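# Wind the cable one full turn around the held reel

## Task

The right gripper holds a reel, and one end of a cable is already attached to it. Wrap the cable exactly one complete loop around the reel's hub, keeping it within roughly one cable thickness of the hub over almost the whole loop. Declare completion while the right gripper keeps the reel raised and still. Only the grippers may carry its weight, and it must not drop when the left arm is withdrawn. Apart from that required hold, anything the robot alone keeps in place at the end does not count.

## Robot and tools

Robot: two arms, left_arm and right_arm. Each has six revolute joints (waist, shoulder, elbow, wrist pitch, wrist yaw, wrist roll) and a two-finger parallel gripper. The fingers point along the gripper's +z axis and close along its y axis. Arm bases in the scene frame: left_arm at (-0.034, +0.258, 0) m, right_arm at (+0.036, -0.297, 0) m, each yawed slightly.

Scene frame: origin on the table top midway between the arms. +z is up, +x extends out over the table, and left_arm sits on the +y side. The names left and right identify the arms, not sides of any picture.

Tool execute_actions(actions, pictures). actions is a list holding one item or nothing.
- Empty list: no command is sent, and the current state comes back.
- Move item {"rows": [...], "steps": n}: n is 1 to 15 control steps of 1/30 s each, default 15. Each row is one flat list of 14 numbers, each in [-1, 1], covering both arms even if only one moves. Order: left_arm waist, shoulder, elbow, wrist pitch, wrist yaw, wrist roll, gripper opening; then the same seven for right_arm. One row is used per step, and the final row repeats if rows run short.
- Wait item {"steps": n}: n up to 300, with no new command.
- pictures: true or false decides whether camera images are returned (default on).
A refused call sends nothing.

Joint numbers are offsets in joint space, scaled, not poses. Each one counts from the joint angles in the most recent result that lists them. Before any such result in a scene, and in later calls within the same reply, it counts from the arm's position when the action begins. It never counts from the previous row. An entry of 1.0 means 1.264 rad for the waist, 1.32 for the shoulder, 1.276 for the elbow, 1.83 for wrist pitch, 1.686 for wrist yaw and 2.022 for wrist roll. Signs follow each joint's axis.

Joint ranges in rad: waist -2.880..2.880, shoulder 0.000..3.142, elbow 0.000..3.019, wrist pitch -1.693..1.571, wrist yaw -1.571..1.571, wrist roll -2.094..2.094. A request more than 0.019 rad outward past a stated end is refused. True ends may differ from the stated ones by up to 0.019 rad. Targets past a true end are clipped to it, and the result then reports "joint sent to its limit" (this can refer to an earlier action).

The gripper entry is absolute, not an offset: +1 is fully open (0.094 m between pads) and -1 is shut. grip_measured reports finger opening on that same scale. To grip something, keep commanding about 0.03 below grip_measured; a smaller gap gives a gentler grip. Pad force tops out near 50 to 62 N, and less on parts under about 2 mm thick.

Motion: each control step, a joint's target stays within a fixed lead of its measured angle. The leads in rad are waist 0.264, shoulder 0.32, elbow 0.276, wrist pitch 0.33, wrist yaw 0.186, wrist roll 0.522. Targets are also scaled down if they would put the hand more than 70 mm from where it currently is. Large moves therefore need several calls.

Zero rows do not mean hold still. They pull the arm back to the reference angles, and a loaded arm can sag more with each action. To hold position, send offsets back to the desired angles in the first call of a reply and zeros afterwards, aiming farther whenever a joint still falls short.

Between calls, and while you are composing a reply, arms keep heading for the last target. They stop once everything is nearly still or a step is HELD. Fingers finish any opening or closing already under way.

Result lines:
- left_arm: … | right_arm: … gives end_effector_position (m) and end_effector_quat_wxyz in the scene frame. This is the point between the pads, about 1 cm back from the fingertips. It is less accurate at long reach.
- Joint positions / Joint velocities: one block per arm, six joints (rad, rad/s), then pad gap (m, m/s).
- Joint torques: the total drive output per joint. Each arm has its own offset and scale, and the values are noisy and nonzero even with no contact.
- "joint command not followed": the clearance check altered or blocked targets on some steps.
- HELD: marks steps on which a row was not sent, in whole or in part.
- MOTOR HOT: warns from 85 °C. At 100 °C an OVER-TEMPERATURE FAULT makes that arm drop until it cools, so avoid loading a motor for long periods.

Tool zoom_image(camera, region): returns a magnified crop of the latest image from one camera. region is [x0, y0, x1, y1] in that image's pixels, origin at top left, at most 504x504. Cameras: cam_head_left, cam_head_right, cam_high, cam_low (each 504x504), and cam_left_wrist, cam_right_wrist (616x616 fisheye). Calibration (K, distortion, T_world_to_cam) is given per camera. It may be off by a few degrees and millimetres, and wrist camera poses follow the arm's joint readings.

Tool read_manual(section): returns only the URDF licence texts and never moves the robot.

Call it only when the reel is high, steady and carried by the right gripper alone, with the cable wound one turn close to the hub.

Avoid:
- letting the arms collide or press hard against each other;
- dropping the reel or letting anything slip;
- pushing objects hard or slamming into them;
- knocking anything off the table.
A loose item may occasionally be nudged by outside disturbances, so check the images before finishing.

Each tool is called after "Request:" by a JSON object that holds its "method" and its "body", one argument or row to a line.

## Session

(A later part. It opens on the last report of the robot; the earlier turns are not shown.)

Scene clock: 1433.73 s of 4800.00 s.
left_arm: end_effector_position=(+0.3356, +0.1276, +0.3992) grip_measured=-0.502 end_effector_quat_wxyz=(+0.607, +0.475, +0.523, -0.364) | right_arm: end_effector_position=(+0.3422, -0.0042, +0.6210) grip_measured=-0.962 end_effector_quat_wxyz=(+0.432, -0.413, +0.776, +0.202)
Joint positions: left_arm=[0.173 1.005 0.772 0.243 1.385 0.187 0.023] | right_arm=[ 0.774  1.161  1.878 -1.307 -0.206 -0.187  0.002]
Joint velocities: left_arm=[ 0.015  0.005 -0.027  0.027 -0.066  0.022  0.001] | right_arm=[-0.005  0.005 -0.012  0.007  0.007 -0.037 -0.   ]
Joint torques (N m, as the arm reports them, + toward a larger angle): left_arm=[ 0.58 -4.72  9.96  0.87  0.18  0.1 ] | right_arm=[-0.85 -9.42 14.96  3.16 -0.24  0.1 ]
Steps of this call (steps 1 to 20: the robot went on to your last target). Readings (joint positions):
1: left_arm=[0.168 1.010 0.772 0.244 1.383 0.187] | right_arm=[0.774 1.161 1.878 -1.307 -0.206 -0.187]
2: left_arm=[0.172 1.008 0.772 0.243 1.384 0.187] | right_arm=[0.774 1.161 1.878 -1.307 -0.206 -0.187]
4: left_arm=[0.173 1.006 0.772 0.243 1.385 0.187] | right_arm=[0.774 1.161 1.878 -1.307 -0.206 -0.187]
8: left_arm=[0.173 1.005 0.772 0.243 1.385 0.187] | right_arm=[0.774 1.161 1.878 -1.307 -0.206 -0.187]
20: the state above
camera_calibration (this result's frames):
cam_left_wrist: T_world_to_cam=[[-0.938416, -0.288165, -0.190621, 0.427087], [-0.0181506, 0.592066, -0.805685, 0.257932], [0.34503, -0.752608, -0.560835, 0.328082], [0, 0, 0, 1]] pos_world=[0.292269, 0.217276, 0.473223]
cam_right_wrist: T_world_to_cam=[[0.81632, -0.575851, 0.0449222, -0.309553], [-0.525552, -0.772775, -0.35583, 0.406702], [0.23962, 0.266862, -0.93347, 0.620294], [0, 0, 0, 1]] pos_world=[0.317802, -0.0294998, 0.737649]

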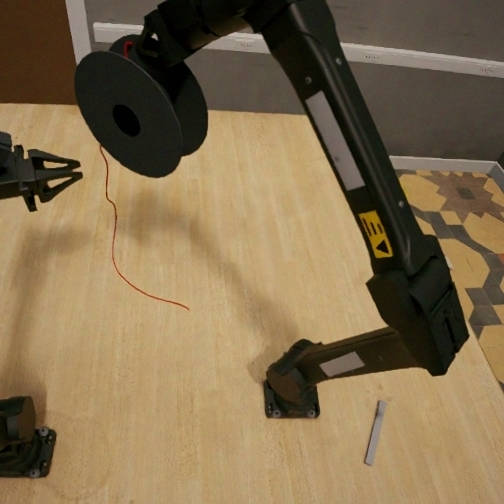

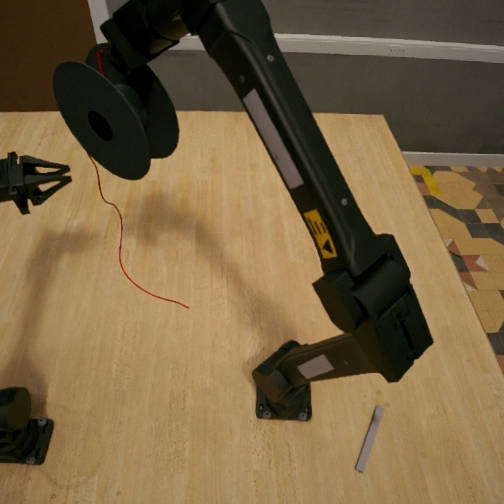

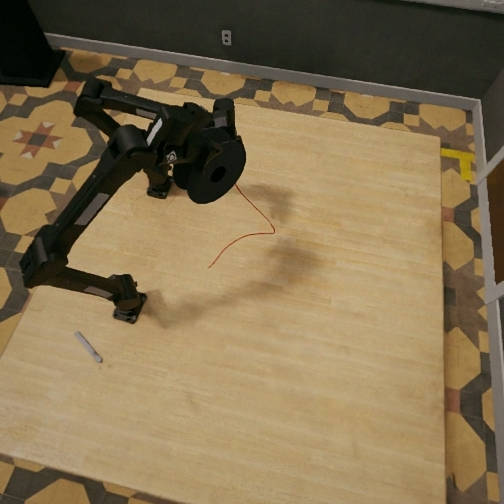

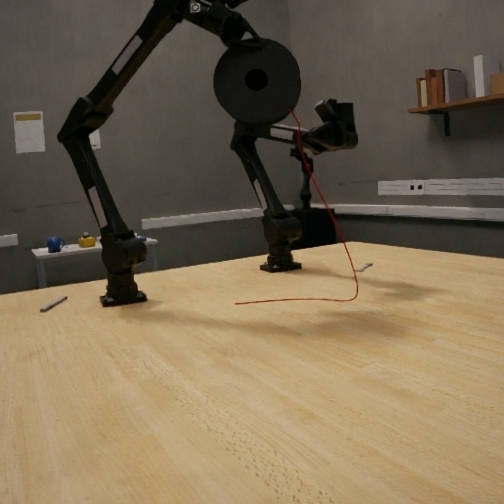

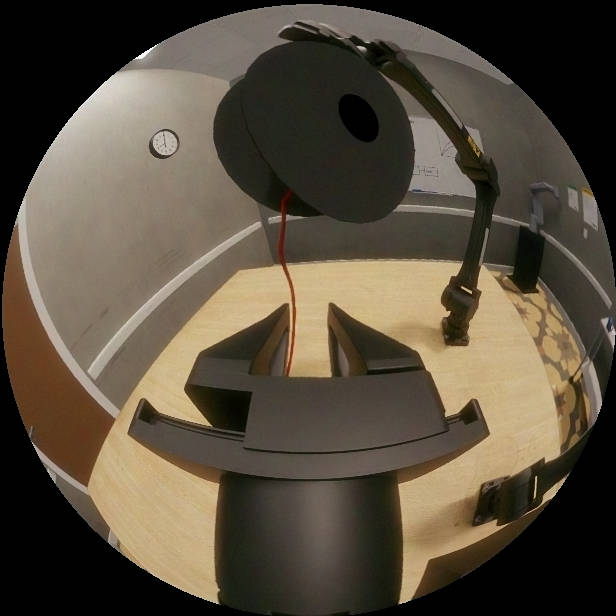

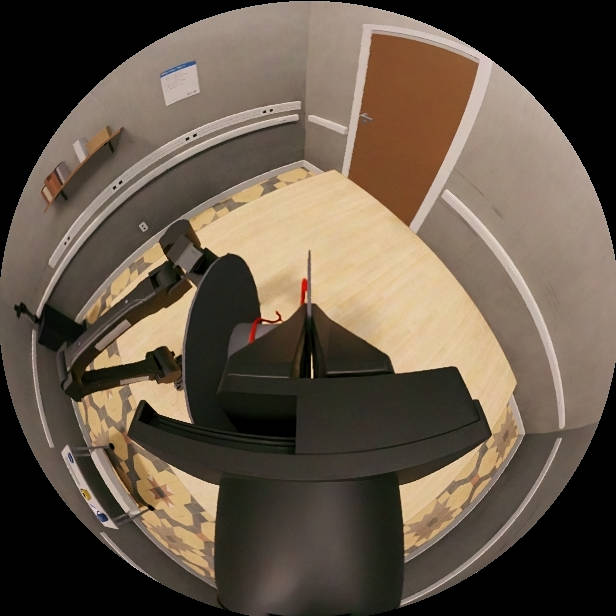

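Request:
{"method": "execute_actions", "body": {
  "actions": [
    {"rows": [[0.005,0.02,-0.006,0.018,-0.003,-0.003,-0.5,-0.005,-0.0154,0.043,0.025,0,0.005,-1],[0.012,0.05,-0.015,0.045,-0.008,-0.008,-0.5,-0.005,-0.0154,0.043,0.03,0,0.005,-1],[0.022,0.09,-0.027,0.082,-0.015,-0.014,-0.5,-0.005,-0.0154,0.043,0.035,0,0.005,-1],[0.033,0.13,-0.039,0.12,-0.022,-0.021,-0.5,-0.005,-0.0154,0.043,0.04,0,0.005,-1],[0.044,0.175,-0.052,0.16,-0.03,-0.028,-0.5,-0.005,-0.0154,0.043,0.045,0,0.005,-1],[0.055,0.22,-0.065,0.2,-0.037,-0.035,-0.5,-0.005,-0.0154,0.043,0.05,0,0.005,-1],[0.066,0.265,-0.078,0.24,-0.045,-0.042,-0.5,-0.005,-0.0154,0.043,0.055,0,0.005,-1],[0.078,0.31,-0.092,0.28,-0.053,-0.049,-0.5,-0.005,-0.0154,0.043,0.06,0,0.005,-1],[0.09,0.355,-0.105,0.325,-0.06,-0.056,-0.5,-0.005,-0.0154,0.043,0.065,0,0.005,-1],[0.101,0.4,-0.118,0.365,-0.068,-0.063,-0.5,-0.005,-0.0154,0.043,0.07,0,0.005,-1],[0.112,0.445,-0.132,0.405,-0.076,-0.07,-0.5,-0.005,-0.0154,0.043,0.075,0,0.005,-1],[0.123,0.49,-0.145,0.445,-0.083,-0.077,-0.5,-0.005,-0.0154,0.043,0.08,0,0.005,-1],[0.133,0.53,-0.157,0.485,-0.09,-0.084,-0.5,-0.005,-0.0154,0.043,0.085,0,0.005,-1],[0.141,0.56,-0.166,0.515,-0.096,-0.089,-0.5,-0.005,-0.0154,0.043,0.089,0,0.005,-1],[0.146,0.58,-0.172,0.532,-0.099,-0.092,-0.5,-0.005,-0.0154,0.043,0.091,0,0.005,-1]], "steps": 15}
  ]
}}

Request:
{"method": "execute_actions", "body": {
  "actions": [
    {"steps": 30}
  ]
}}

Scene clock: 1548.57 s of 4800.00 s.
left_arm: end_effector_position=(+0.4358, +0.1990, +0.1956) grip_measured=-0.502 end_effector_quat_wxyz=(+0.628, +0.366, +0.608, -0.319) | right_arm: end_effector_position=(+0.3535, +0.0050, +0.6458) grip_measured=-0.962 end_effector_quat_wxyz=(+0.482, -0.405, +0.747, +0.212)
Joint positions: left_arm=[0.291 1.575 0.629 0.921 1.239 0.096 0.023] | right_arm=[ 0.774  1.161  1.878 -1.189 -0.206 -0.187  0.002]
Joint velocities: left_arm=[ 0.396  1.744 -0.52   2.063 -0.198 -0.242 -0.001] | right_arm=[-0.015  0.005  0.012  0.193  0.051  0.037 -0.   ]
Joint torques (N m, as the arm reports them, + toward a larger angle): left_arm=[ 1.38 -7.81  5.4   1.97  0.09  0.  ] | right_arm=[-0.58 -9.44 15.08  3.21 -0.28  0.1 ]
Steps of this call (steps 1 to 15: the robot went on to your last target; steps 16 to 210: nothing new was sent; then 107.33 s passed at rest; steps 211 to 225: all 15 steps of this action). Readings (joint positions):
211: left_arm=[0.173 1.006 0.772 0.245 1.384 0.187] | right_arm=[0.774 1.161 1.878 -1.305 -0.206 -0.187]
212: left_arm=[0.173 1.011 0.771 0.259 1.380 0.186] | right_arm=[0.774 1.161 1.878 -1.301 -0.206 -0.187]
214: left_arm=[0.177 1.044 0.763 0.344 1.363 0.179] | right_arm=[0.774 1.161 1.878 -1.286 -0.206 -0.187]
218: left_arm=[0.210 1.199 0.732 0.536 1.322 0.158] | right_arm=[0.774 1.161 1.878 -1.250 -0.206 -0.187]
225: the state above
camera_calibration (this result's frames):
cam_left_wrist: T_world_to_cam=[[-0.844242, -0.531654, -0.0678223, 0.486314], [-0.262299, 0.520202, -0.812766, 0.175463], [0.467392, -0.668382, -0.578629, 0.166417], [0, 0, 0, 1]] pos_world=[0.378808, 0.278504, 0.271887]
cam_right_wrist: T_world_to_cam=[[0.810699, -0.5804, 0.0768308, -0.333227], [-0.487926, -0.742322, -0.459224, 0.48186], [0.323567, 0.334805, -0.884992, 0.576924], [0, 0, 0, 1]] pos_world=[0.318585, -0.0288662, 0.757457]

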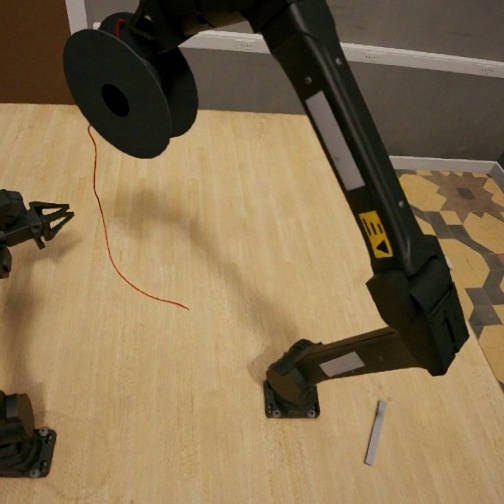

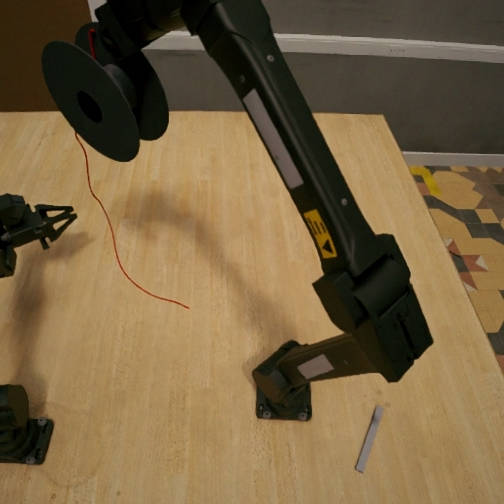

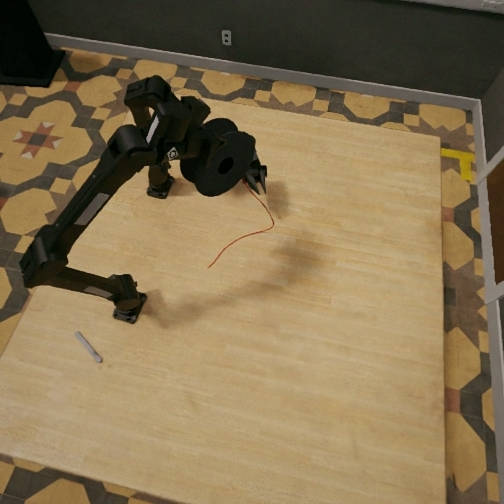

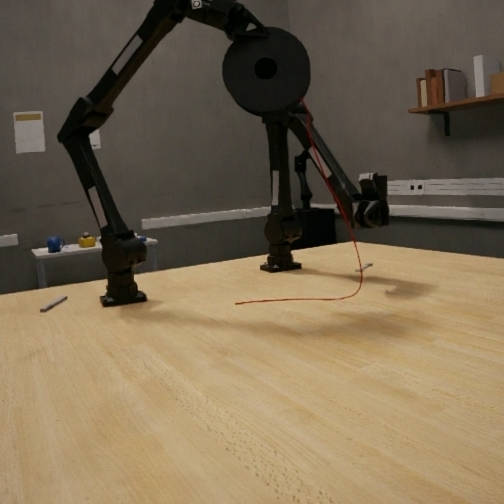

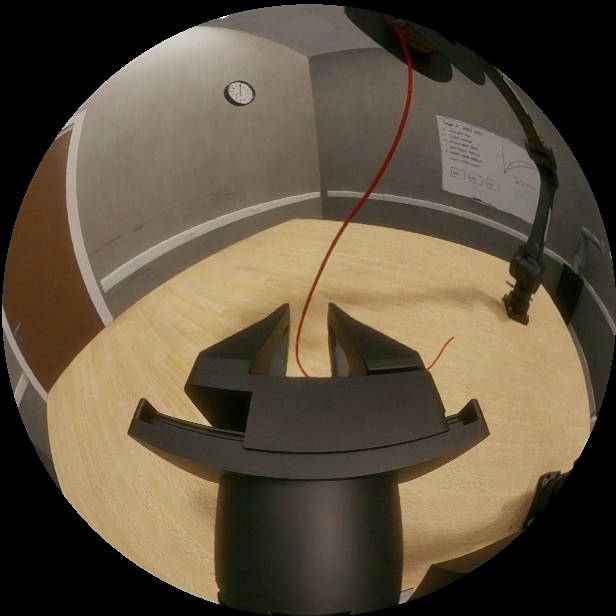

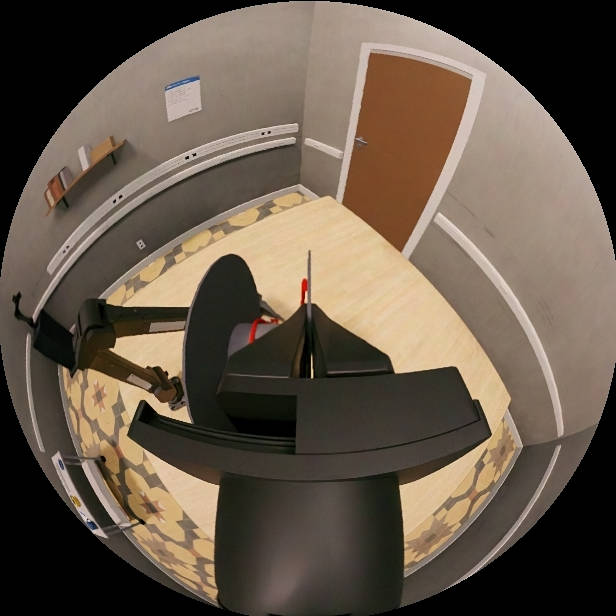

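Scene clock: 1549.57 s of 4800.00 s.
left_arm: end_effector_position=(+0.4180, +0.2251, +0.1191) grip_measured=-0.502 end_effector_quat_wxyz=(+0.623, +0.309, +0.642, -0.323) | right_arm: end_effector_position=(+0.3545, +0.0058, +0.6483) grip_measured=-0.962 end_effector_quat_wxyz=(+0.487, -0.404, +0.744, +0.213)
Joint positions: left_arm=[0.357 1.78  0.539 1.195 1.219 0.013 0.023] | right_arm=[ 0.774  1.161  1.878 -1.177 -0.206 -0.187  0.002]
Joint velocities: left_arm=[-0.015 -0.015 -0.012 -0.007 -0.095  0.007 -0.   ] | right_arm=[ 0.005 -0.005 -0.007 -0.002 -0.022  0.007  0.   ]
Joint torques (N m, as the arm reports them, + toward a larger angle): left_arm=[ -0.02 -10.92   5.56   2.48   0.04   0.01] | right_arm=[-0.45 -8.77 14.89  3.22 -0.2   0.08]
Steps of this call (steps 1 to 30: the robot went on to your last target). Readings (joint positions):
1: left_arm=[0.306 1.637 0.610 1.001 1.228 0.081] | right_arm=[0.774 1.161 1.878 -1.183 -0.206 -0.187]
2: left_arm=[0.322 1.697 0.592 1.075 1.222 0.068] | right_arm=[0.774 1.161 1.878 -1.180 -0.206 -0.187]
4: left_arm=[0.348 1.786 0.560 1.143 1.220 0.048] | right_arm=[0.774 1.161 1.878 -1.177 -0.206 -0.187]
8: left_arm=[0.357 1.814 0.539 1.175 1.220 0.027] | right_arm=[0.774 1.161 1.878 -1.177 -0.206 -0.187]
30: the state above
All arms were judged still, so your last target was given up. Only a new action makes them travel on or press farther. Fingers that are still opening or closing keep moving.
camera_calibration (this result's frames):
cam_left_wrist: T_world_to_cam=[[-0.796651, -0.603482, 0.0340126, 0.464088], [-0.376141, 0.45092, -0.809438, 0.15787], [0.473144, -0.657633, -0.58622, 0.14403], [0, 0, 0, 1]] pos_world=[0.36095, 0.303601, 0.196434]
cam_right_wrist: T_world_to_cam=[[0.810002, -0.580964, 0.0798587, -0.33546], [-0.483798, -0.738981, -0.468879, 0.488829], [0.331416, 0.341157, -0.879645, 0.572254], [0, 0, 0, 1]] pos_world=[0.318564, -0.0288833, 0.759371]

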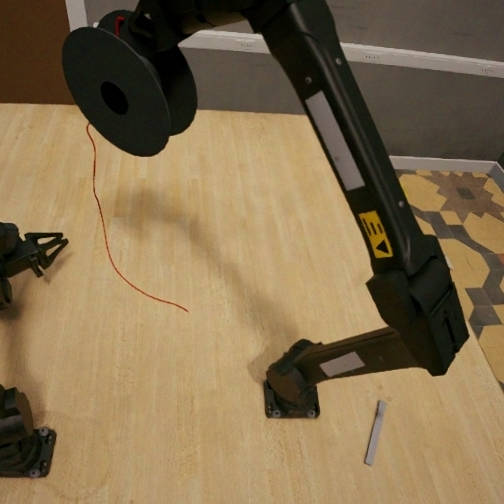

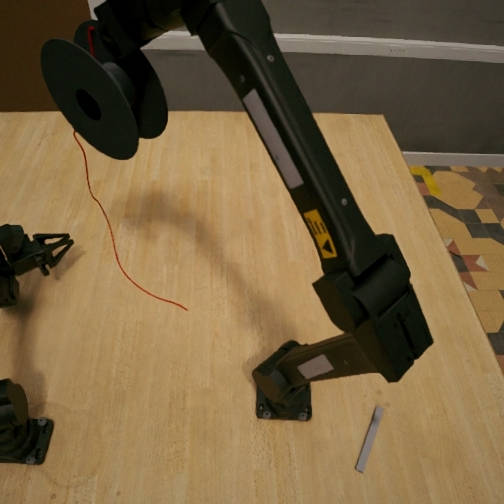

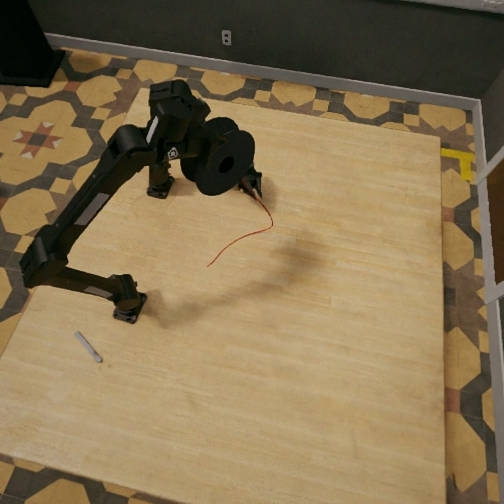

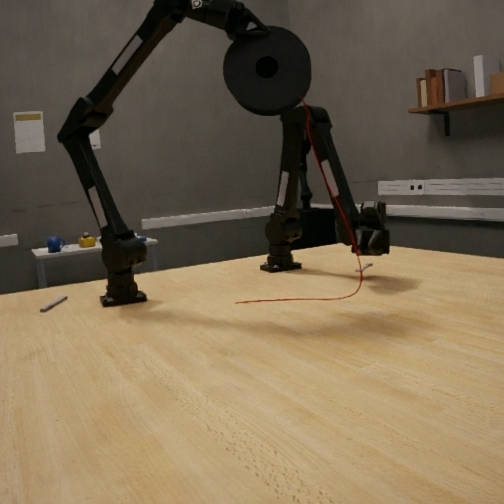

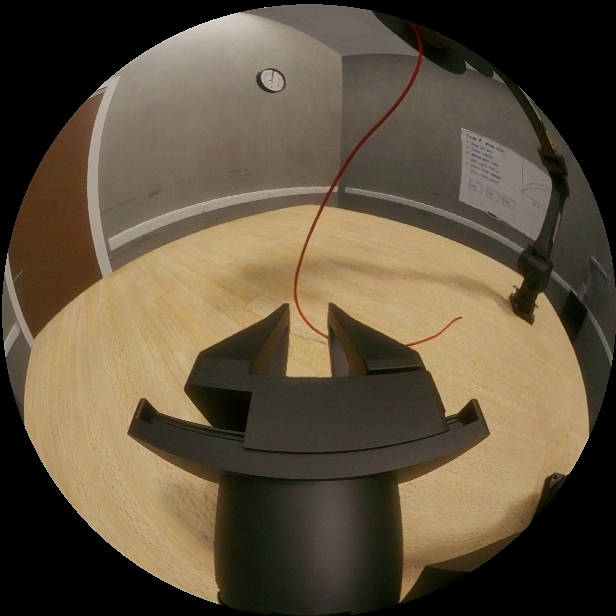

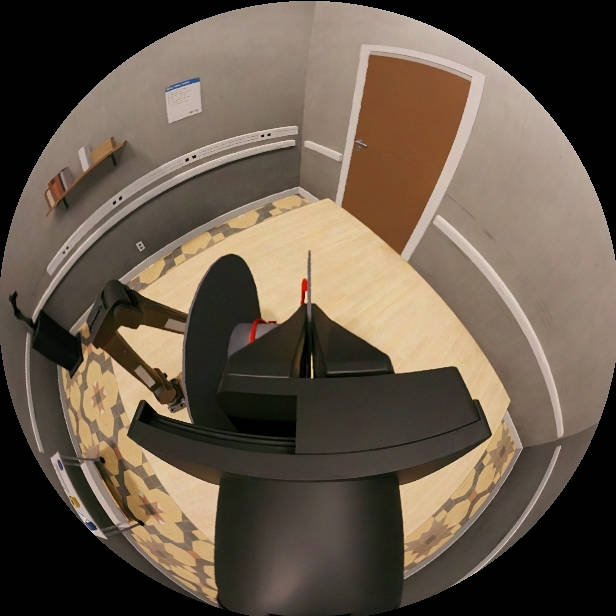

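Request:
{"method": "execute_actions", "body": {
  "actions": [
    {"rows": [[-0.005,0.002,0.02,0,-0.004,0,0.0,-0.005,-0.0154,0.043,0.02,0,0.005,-1],[-0.015,0.005,0.03,-0.001,-0.011,0,0.5,-0.005,-0.0154,0.043,0.02,0,0.005,-1],[-0.03,0.011,0.04,-0.003,-0.023,-0.001,1,-0.005,-0.0154,0.043,0.02,0,0.005,-1],[-0.048,0.017,0.052,-0.005,-0.036,-0.001,1,-0.005,-0.0154,0.043,0.02,0,0.005,-1],[-0.066,0.023,0.064,-0.006,-0.05,-0.002,1,-0.005,-0.0154,0.043,0.02,0,0.005,-1],[-0.085,0.03,0.077,-0.008,-0.064,-0.002,1,-0.005,-0.0154,0.043,0.02,0,0.005,-1],[-0.104,0.037,0.09,-0.01,-0.078,-0.003,1,-0.005,-0.0154,0.043,0.02,0,0.005,-1],[-0.123,0.044,0.103,-0.012,-0.093,-0.003,1,-0.005,-0.0154,0.043,0.02,0,0.005,-1],[-0.142,0.05,0.116,-0.014,-0.107,-0.004,1,-0.005,-0.0154,0.043,0.02,0,0.005,-1],[-0.161,0.057,0.129,-0.016,-0.121,-0.004,1,-0.005,-0.0154,0.043,0.02,0,0.005,-1],[-0.18,0.064,0.142,-0.018,-0.136,-0.005,1,-0.005,-0.0154,0.043,0.02,0,0.005,-1],[-0.197,0.07,0.153,-0.019,-0.149,-0.005,1,-0.005,-0.0154,0.043,0.02,0,0.005,-1],[-0.211,0.075,0.162,-0.021,-0.159,-0.006,1,-0.005,-0.0154,0.043,0.02,0,0.005,-1],[-0.22,0.078,0.168,-0.022,-0.166,-0.006,1,-0.005,-0.0154,0.043,0.02,0,0.005,-1],[-0.2247,0.0795,0.172,-0.022,-0.1696,-0.006,1,-0.005,-0.0154,0.043,0.02,0,0.005,-1]], "steps": 15}
  ]
}}

Request:
{"method": "execute_actions", "body": {
  "actions": [
    {"steps": 20}
  ]
}}

Scene clock: 1561.27 s of 4800.00 s.
left_arm: end_effector_position=(+0.5000, +0.1337, +0.1346) grip_measured=+1.000 end_effector_quat_wxyz=(+0.648, +0.323, +0.620, -0.301) | right_arm: end_effector_position=(+0.3545, +0.0058, +0.6483) grip_measured=-0.962 end_effector_quat_wxyz=(+0.487, -0.404, +0.744, +0.213)
Joint positions: left_arm=[0.094 1.858 0.723 1.174 0.943 0.013 0.094] | right_arm=[ 0.774  1.161  1.878 -1.177 -0.206 -0.187  0.002]
Joint velocities: left_arm=[-0.523  0.181  0.237 -0.056 -0.198 -0.022  0.   ] | right_arm=[ 0.005 -0.015 -0.017  0.002 -0.007 -0.022 -0.001]
Joint torques (N m, as the arm reports them, + toward a larger angle): left_arm=[  1.12 -10.7    7.02   1.15  -0.02   0.  ] | right_arm=[-1.13 -9.23 15.04  3.24 -0.19  0.07]
Steps of this call (steps 1 to 220: nothing new was sent; then 3.87 s passed at rest; steps 221 to 235: all 15 steps of this action). Readings (joint positions):
221: left_arm=[0.357 1.780 0.539 1.195 1.217 0.013] | right_arm=[0.774 1.161 1.878 -1.177 -0.206 -0.187]
222: left_arm=[0.356 1.780 0.539 1.195 1.210 0.013] | right_arm=[0.774 1.161 1.878 -1.177 -0.206 -0.187]
224: left_arm=[0.348 1.780 0.546 1.195 1.177 0.013] | right_arm=[0.774 1.161 1.878 -1.177 -0.206 -0.187]
228: left_arm=[0.273 1.799 0.603 1.193 1.085 0.013] | right_arm=[0.774 1.161 1.878 -1.177 -0.206 -0.187]
235: the state above
camera_calibration (this result's frames):
cam_left_wrist: T_world_to_cam=[[-0.788581, -0.613607, -0.0403243, 0.481032], [-0.31414, 0.458356, -0.8314, 0.213453], [0.528636, -0.642959, -0.554209, 0.0201873], [0, 0, 0, 1]] pos_world=[0.435715, 0.210307, 0.20805]
cam_right_wrist: T_world_to_cam=[[0.810002, -0.580964, 0.0798587, -0.33546], [-0.483798, -0.738981, -0.468879, 0.488829], [0.331416, 0.341157, -0.879645, 0.572254], [0, 0, 0, 1]] pos_world=[0.318564, -0.0288833, 0.759371]

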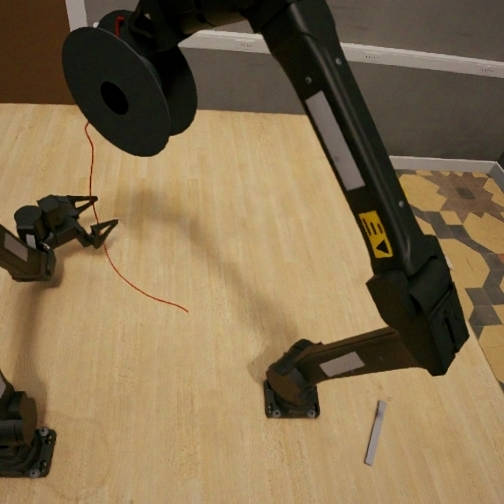

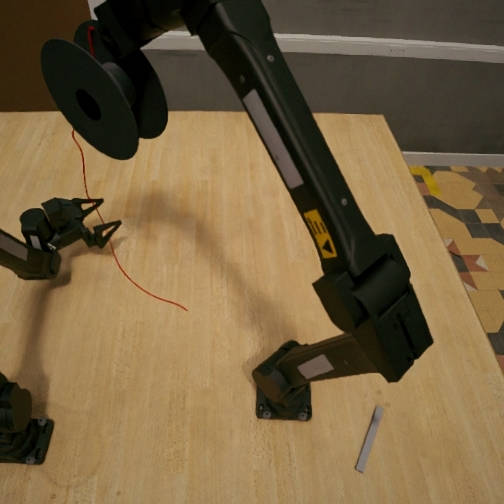

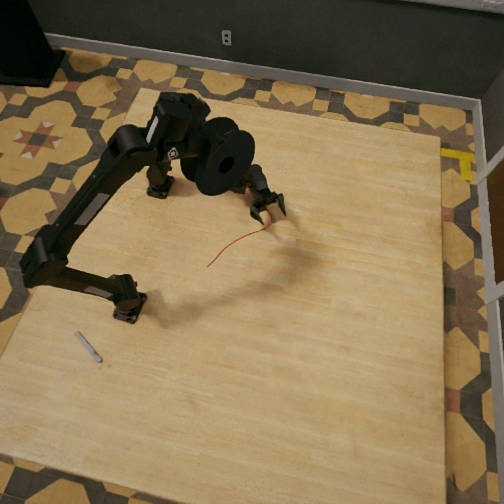

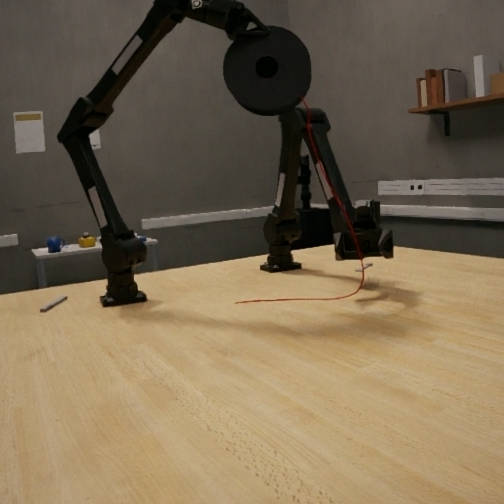

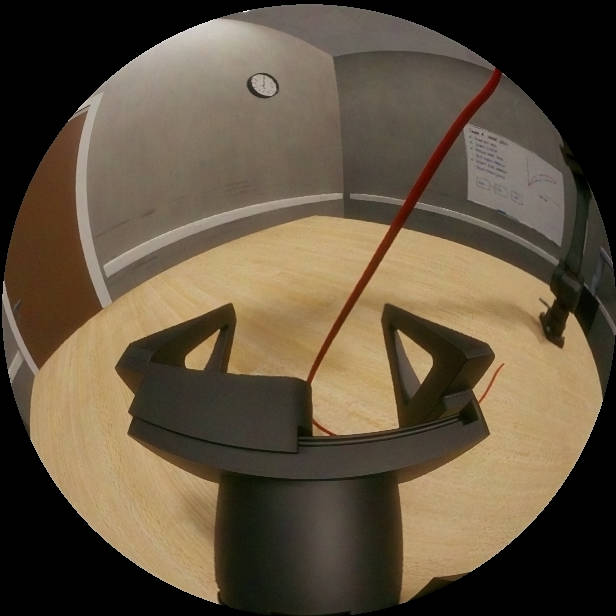

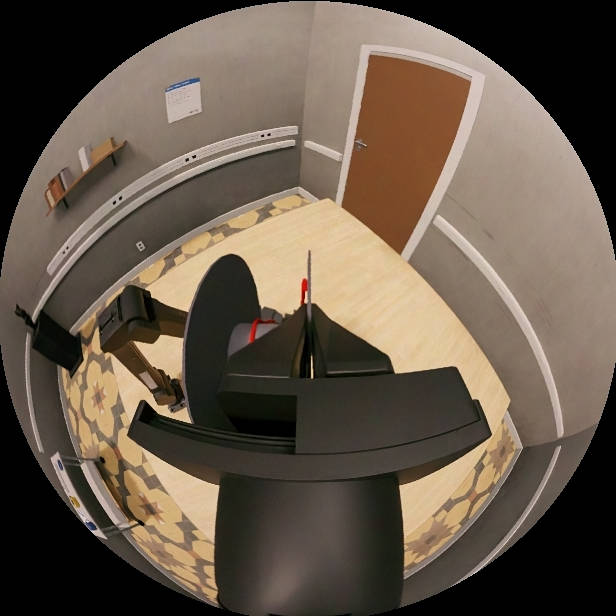

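Scene clock: 1561.93 s of 4800.00 s.
left_arm: end_effector_position=(+0.5004, +0.1192, +0.1326) grip_measured=+1.000 end_effector_quat_wxyz=(+0.644, +0.328, +0.618, -0.309) | right_arm: end_effector_position=(+0.3545, +0.0058, +0.6483) grip_measured=-0.962 end_effector_quat_wxyz=(+0.487, -0.404, +0.744, +0.213)
Joint positions: left_arm=[0.065 1.867 0.732 1.17  0.935 0.013 0.094] | right_arm=[ 0.774  1.161  1.878 -1.177 -0.206 -0.187  0.002]
Joint velocities: left_arm=[-0.024  0.005  0.002  0.012  0.037  0.11   0.   ] | right_arm=[-0.015 -0.015  0.002 -0.012  0.007 -0.051  0.   ]
Joint torques (N m, as the arm reports them, + toward a larger angle): left_arm=[  1.02 -10.59   7.58   1.15  -0.08   0.  ] | right_arm=[-0.18 -8.36 15.11  3.2  -0.24  0.08]
Steps of this call (steps 1 to 20: the robot went on to your last target). Readings (joint positions):
1: left_arm=[0.079 1.863 0.730 1.172 0.939 0.013] | right_arm=[0.774 1.161 1.878 -1.177 -0.206 -0.187]
2: left_arm=[0.070 1.866 0.732 1.171 0.938 0.013] | right_arm=[0.774 1.161 1.878 -1.177 -0.206 -0.187]
4: left_arm=[0.065 1.867 0.732 1.170 0.937 0.013] | right_arm=[0.774 1.161 1.878 -1.177 -0.206 -0.187]
8: left_arm=[0.065 1.867 0.732 1.170 0.935 0.013] | right_arm=[0.774 1.161 1.878 -1.177 -0.206 -0.187]
20: the state above
camera_calibration (this result's frames):
cam_left_wrist: T_world_to_cam=[[-0.801417, -0.596935, -0.037399, 0.476475], [-0.307304, 0.464604, -0.830486, 0.214247], [0.513122, -0.654073, -0.555782, 0.0188261], [0, 0, 0, 1]] pos_world=[0.438034, 0.197199, 0.206212]
cam_right_wrist: T_world_to_cam=[[0.810002, -0.580964, 0.0798587, -0.33546], [-0.483798, -0.738981, -0.468879, 0.488829], [0.331416, 0.341157, -0.879645, 0.572254], [0, 0, 0, 1]] pos_world=[0.318564, -0.0288833, 0.759371]

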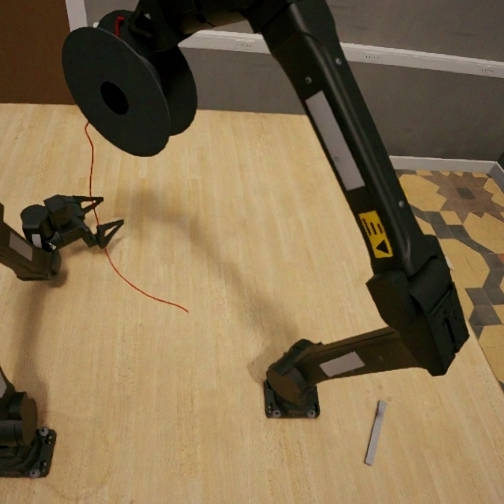

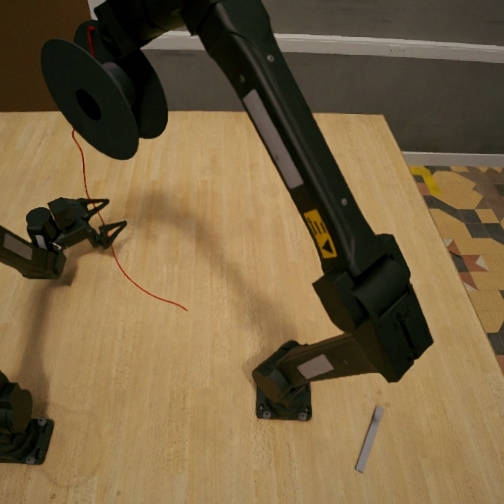

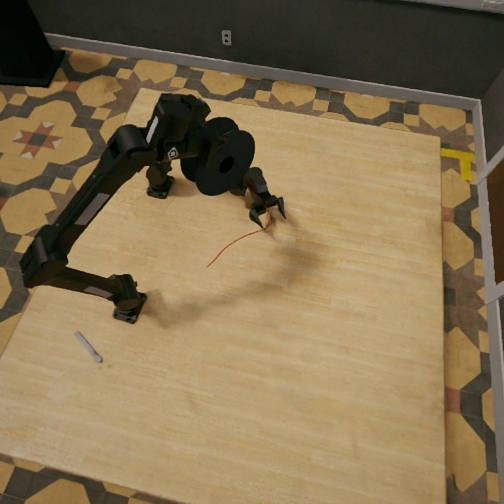

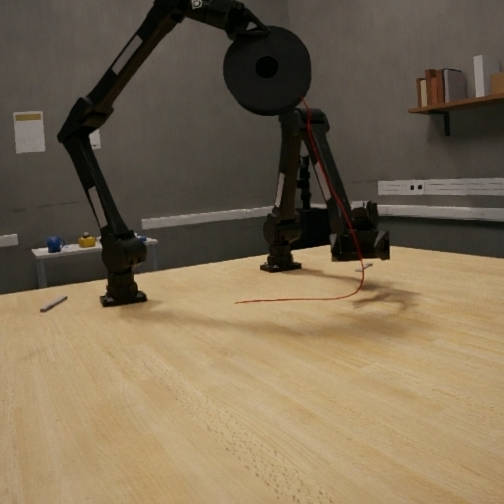

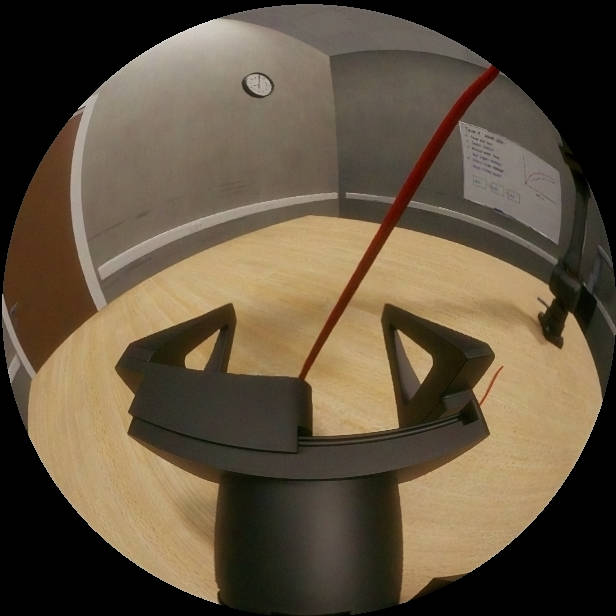

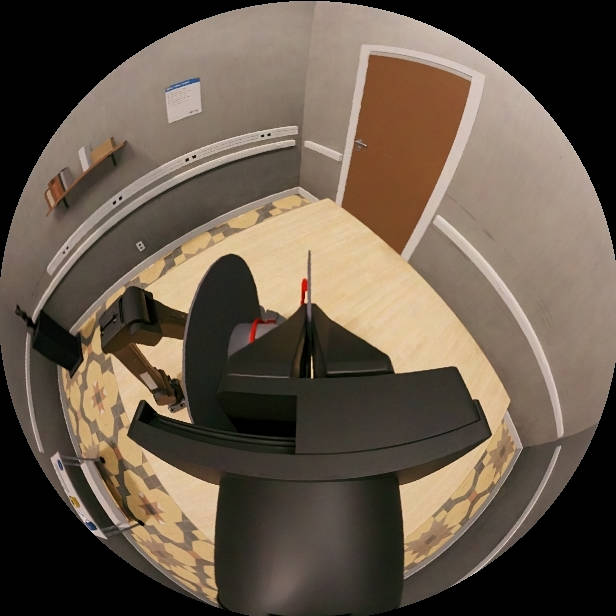

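Request:
{"method": "execute_actions", "body": {
  "actions": [
    {"rows": [[0.008,-0.003,-0.005,0.001,0.006,0,0.8,-0.005,-0.0154,0.043,0.02,0,0.005,-1],[0.016,-0.006,-0.01,0.002,0.012,0,0.6,-0.005,-0.0154,0.043,0.02,0,0.005,-1],[0.025,-0.009,-0.015,0.003,0.019,0,0.4,-0.005,-0.0154,0.043,0.02,0,0.005,-1],[0.034,-0.012,-0.02,0.004,0.026,0,0.2,-0.005,-0.0154,0.043,0.02,0,0.005,-1],[0.043,-0.015,-0.025,0.005,0.033,0,0.0,-0.005,-0.0154,0.043,0.02,0,0.005,-1],[0.052,-0.018,-0.03,0.007,0.04,0,-0.2,-0.005,-0.0154,0.043,0.02,0,0.005,-1],[0.06,-0.021,-0.035,0.008,0.046,0,-0.35,-0.005,-0.0154,0.043,0.02,0,0.005,-1],[0.065,-0.0235,-0.038,0.009,0.05,0,-0.5,-0.005,-0.0154,0.043,0.02,0,0.005,-1],[0.065,-0.0235,-0.038,0.009,0.05,0,-0.6,-0.005,-0.0154,0.043,0.02,0,0.005,-1],[0.065,-0.0235,-0.038,0.009,0.05,0,-0.7,-0.005,-0.0154,0.043,0.02,0,0.005,-1]], "steps": 15}
  ]
}}

Request:
{"method": "execute_actions", "body": {
  "actions": [
    {"steps": 10}
  ]
}}

Scene clock: 1578.93 s of 4800.00 s.
left_arm: end_effector_position=(+0.4832, +0.1529, +0.1229) grip_measured=-0.698 end_effector_quat_wxyz=(+0.633, +0.323, +0.629, -0.315) | right_arm: end_effector_position=(+0.3545, +0.0058, +0.6483) grip_measured=-0.962 end_effector_quat_wxyz=(+0.487, -0.404, +0.744, +0.213)
Joint positions: left_arm=[0.146 1.857 0.687 1.17  1.018 0.013 0.014] | right_arm=[ 0.774  1.161  1.878 -1.177 -0.206 -0.187  0.002]
Joint velocities: left_arm=[ 0.005 -0.024 -0.002 -0.007 -0.081 -0.037  0.   ] | right_arm=[-0.015 -0.015 -0.002  0.012  0.051 -0.007 -0.   ]
Joint torques (N m, as the arm reports them, + toward a larger angle): left_arm=[  0.1  -13.34   4.84   2.43   0.16   0.11] | right_arm=[-1.17 -9.35 15.15  3.34 -0.24  0.06]
Steps of this call (steps 1 to 15: the robot went on to your last target; steps 16 to 200: nothing new was sent; then 9.83 s passed at rest; steps 201 to 215: all 15 steps of this action). Readings (joint positions):
201: left_arm=[0.065 1.867 0.732 1.170 0.939 0.013] | right_arm=[0.774 1.161 1.878 -1.177 -0.206 -0.187]
202: left_arm=[0.066 1.867 0.732 1.170 0.946 0.013] | right_arm=[0.774 1.161 1.878 -1.177 -0.206 -0.187]
204: left_arm=[0.071 1.867 0.727 1.170 0.968 0.013] | right_arm=[0.774 1.161 1.878 -1.177 -0.206 -0.187]
208: left_arm=[0.110 1.864 0.700 1.170 1.011 0.013] | right_arm=[0.774 1.161 1.878 -1.177 -0.206 -0.187]
215: the state above
camera_calibration (this result's frames):
cam_left_wrist: T_world_to_cam=[[-0.802915, -0.596016, -0.00957643, 0.479653], [-0.335412, 0.465009, -0.819308, 0.197428], [0.492774, -0.654623, -0.573274, 0.0564138], [0, 0, 0, 1]] pos_world=[0.423541, 0.231005, 0.198688]
cam_right_wrist: T_world_to_cam=[[0.810002, -0.580964, 0.0798587, -0.33546], [-0.483798, -0.738981, -0.468879, 0.488829], [0.331416, 0.341157, -0.879645, 0.572254], [0, 0, 0, 1]] pos_world=[0.318564, -0.0288833, 0.759371]

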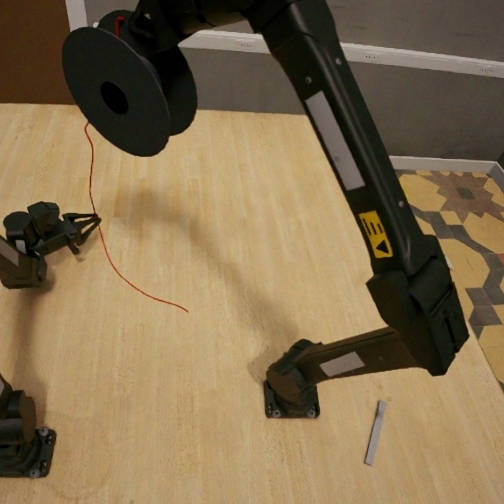

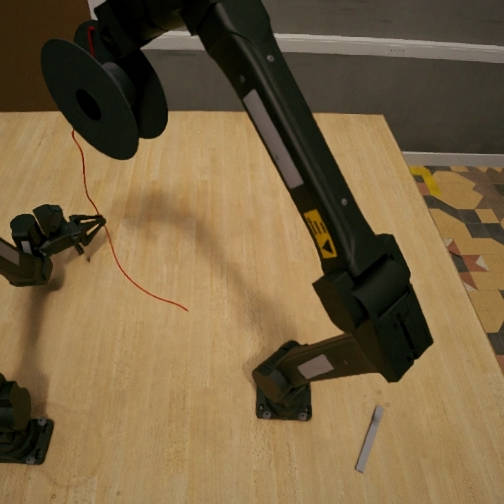

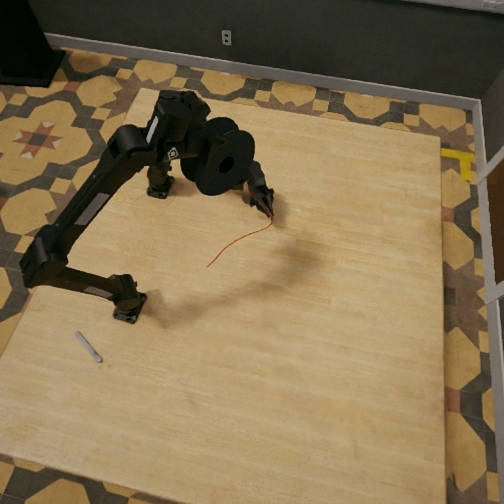

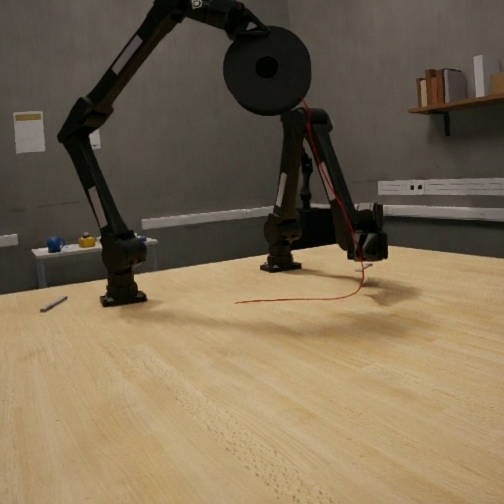

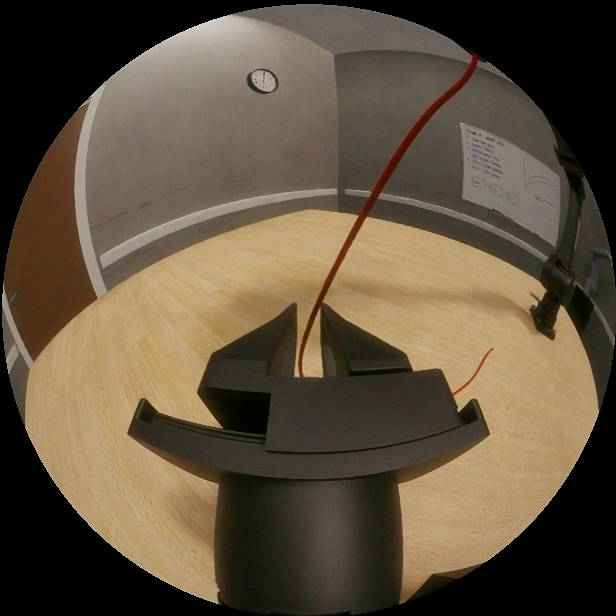

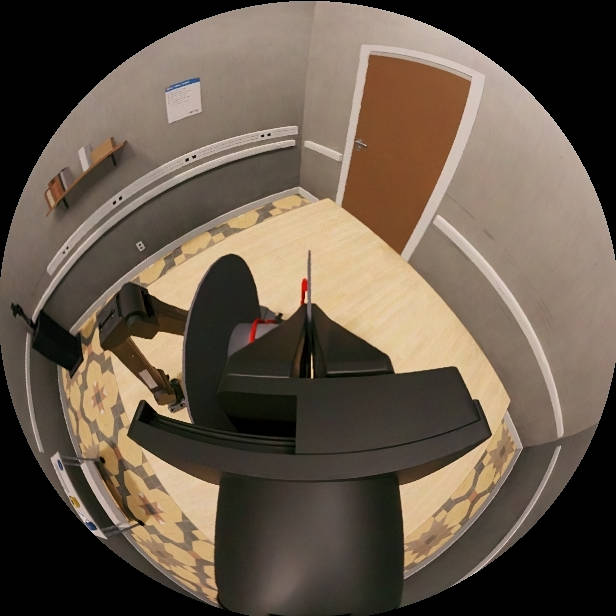

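Scene clock: 1579.27 s of 4800.00 s.
left_arm: end_effector_position=(+0.4833, +0.1530, +0.1237) grip_measured=-0.698 end_effector_quat_wxyz=(+0.634, +0.324, +0.628, -0.315) | right_arm: end_effector_position=(+0.3545, +0.0058, +0.6483) grip_measured=-0.962 end_effector_quat_wxyz=(+0.487, -0.404, +0.744, +0.213)
Joint positions: left_arm=[0.146 1.855 0.687 1.17  1.018 0.013 0.014] | right_arm=[ 0.774  1.161  1.878 -1.177 -0.206 -0.187  0.002]
Joint velocities: left_arm=[-0.024 -0.015 -0.032  0.002 -0.037 -0.007 -0.   ] | right_arm=[ 0.005  0.005  0.007  0.012  0.022 -0.007  0.   ]
Joint torques (N m, as the arm reports them, + toward a larger angle): left_arm=[  0.42 -13.53   4.96   2.38   0.15   0.11] | right_arm=[-0.92 -9.63 15.2   3.13 -0.24  0.11]
Steps of this call (steps 1 to 10: the robot went on to your last target). Readings (joint positions):
1: left_arm=[0.146 1.856 0.687 1.170 1.018 0.013] | right_arm=[0.774 1.161 1.878 -1.177 -0.206 -0.187]
2: left_arm=[0.146 1.855 0.687 1.170 1.018 0.013] | right_arm=[0.774 1.161 1.878 -1.177 -0.206 -0.187]
4: left_arm=[0.146 1.855 0.687 1.170 1.018 0.013] | right_arm=[0.774 1.161 1.878 -1.177 -0.206 -0.187]
8: left_arm=[0.146 1.855 0.687 1.170 1.018 0.013] | right_arm=[0.774 1.161 1.878 -1.177 -0.206 -0.187]
10: the state above
camera_calibration (this result's frames):
cam_left_wrist: T_world_to_cam=[[-0.8029, -0.596015, -0.0108713, 0.479822], [-0.334165, 0.465111, -0.819759, 0.197476], [0.493645, -0.654552, -0.572605, 0.0563189], [0, 0, 0, 1]] pos_world=[0.423437, 0.230997, 0.199348]
cam_right_wrist: T_world_to_cam=[[0.810002, -0.580964, 0.0798587, -0.33546], [-0.483798, -0.738981, -0.468879, 0.488829], [0.331416, 0.341157, -0.879645, 0.572254], [0, 0, 0, 1]] pos_world=[0.318564, -0.0288833, 0.759371]

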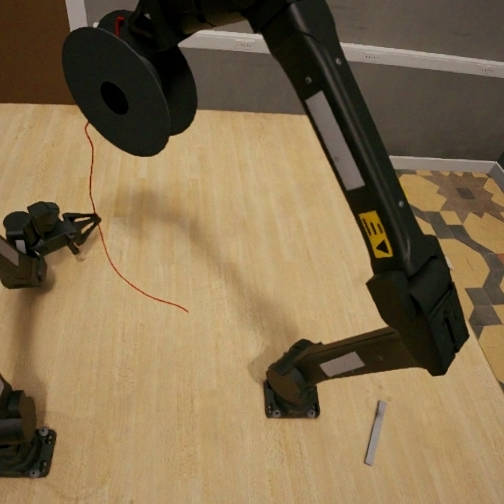

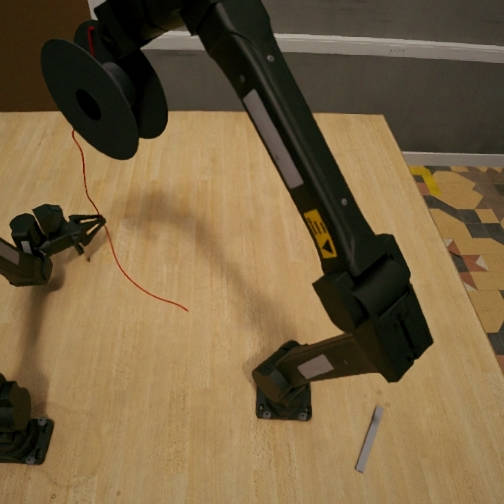

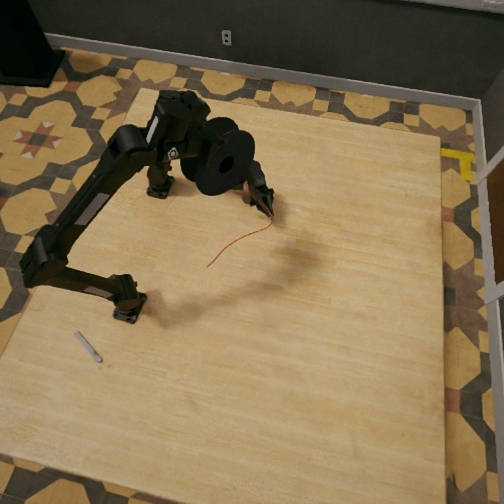

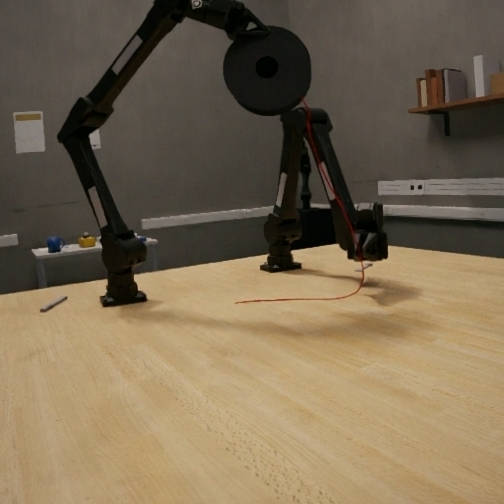

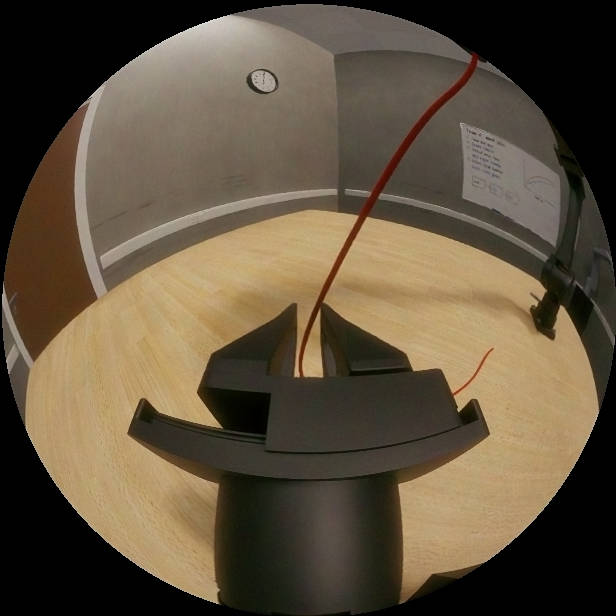

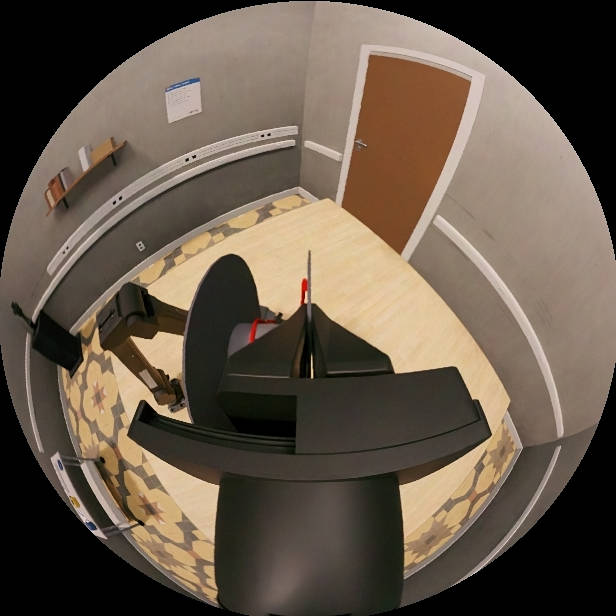

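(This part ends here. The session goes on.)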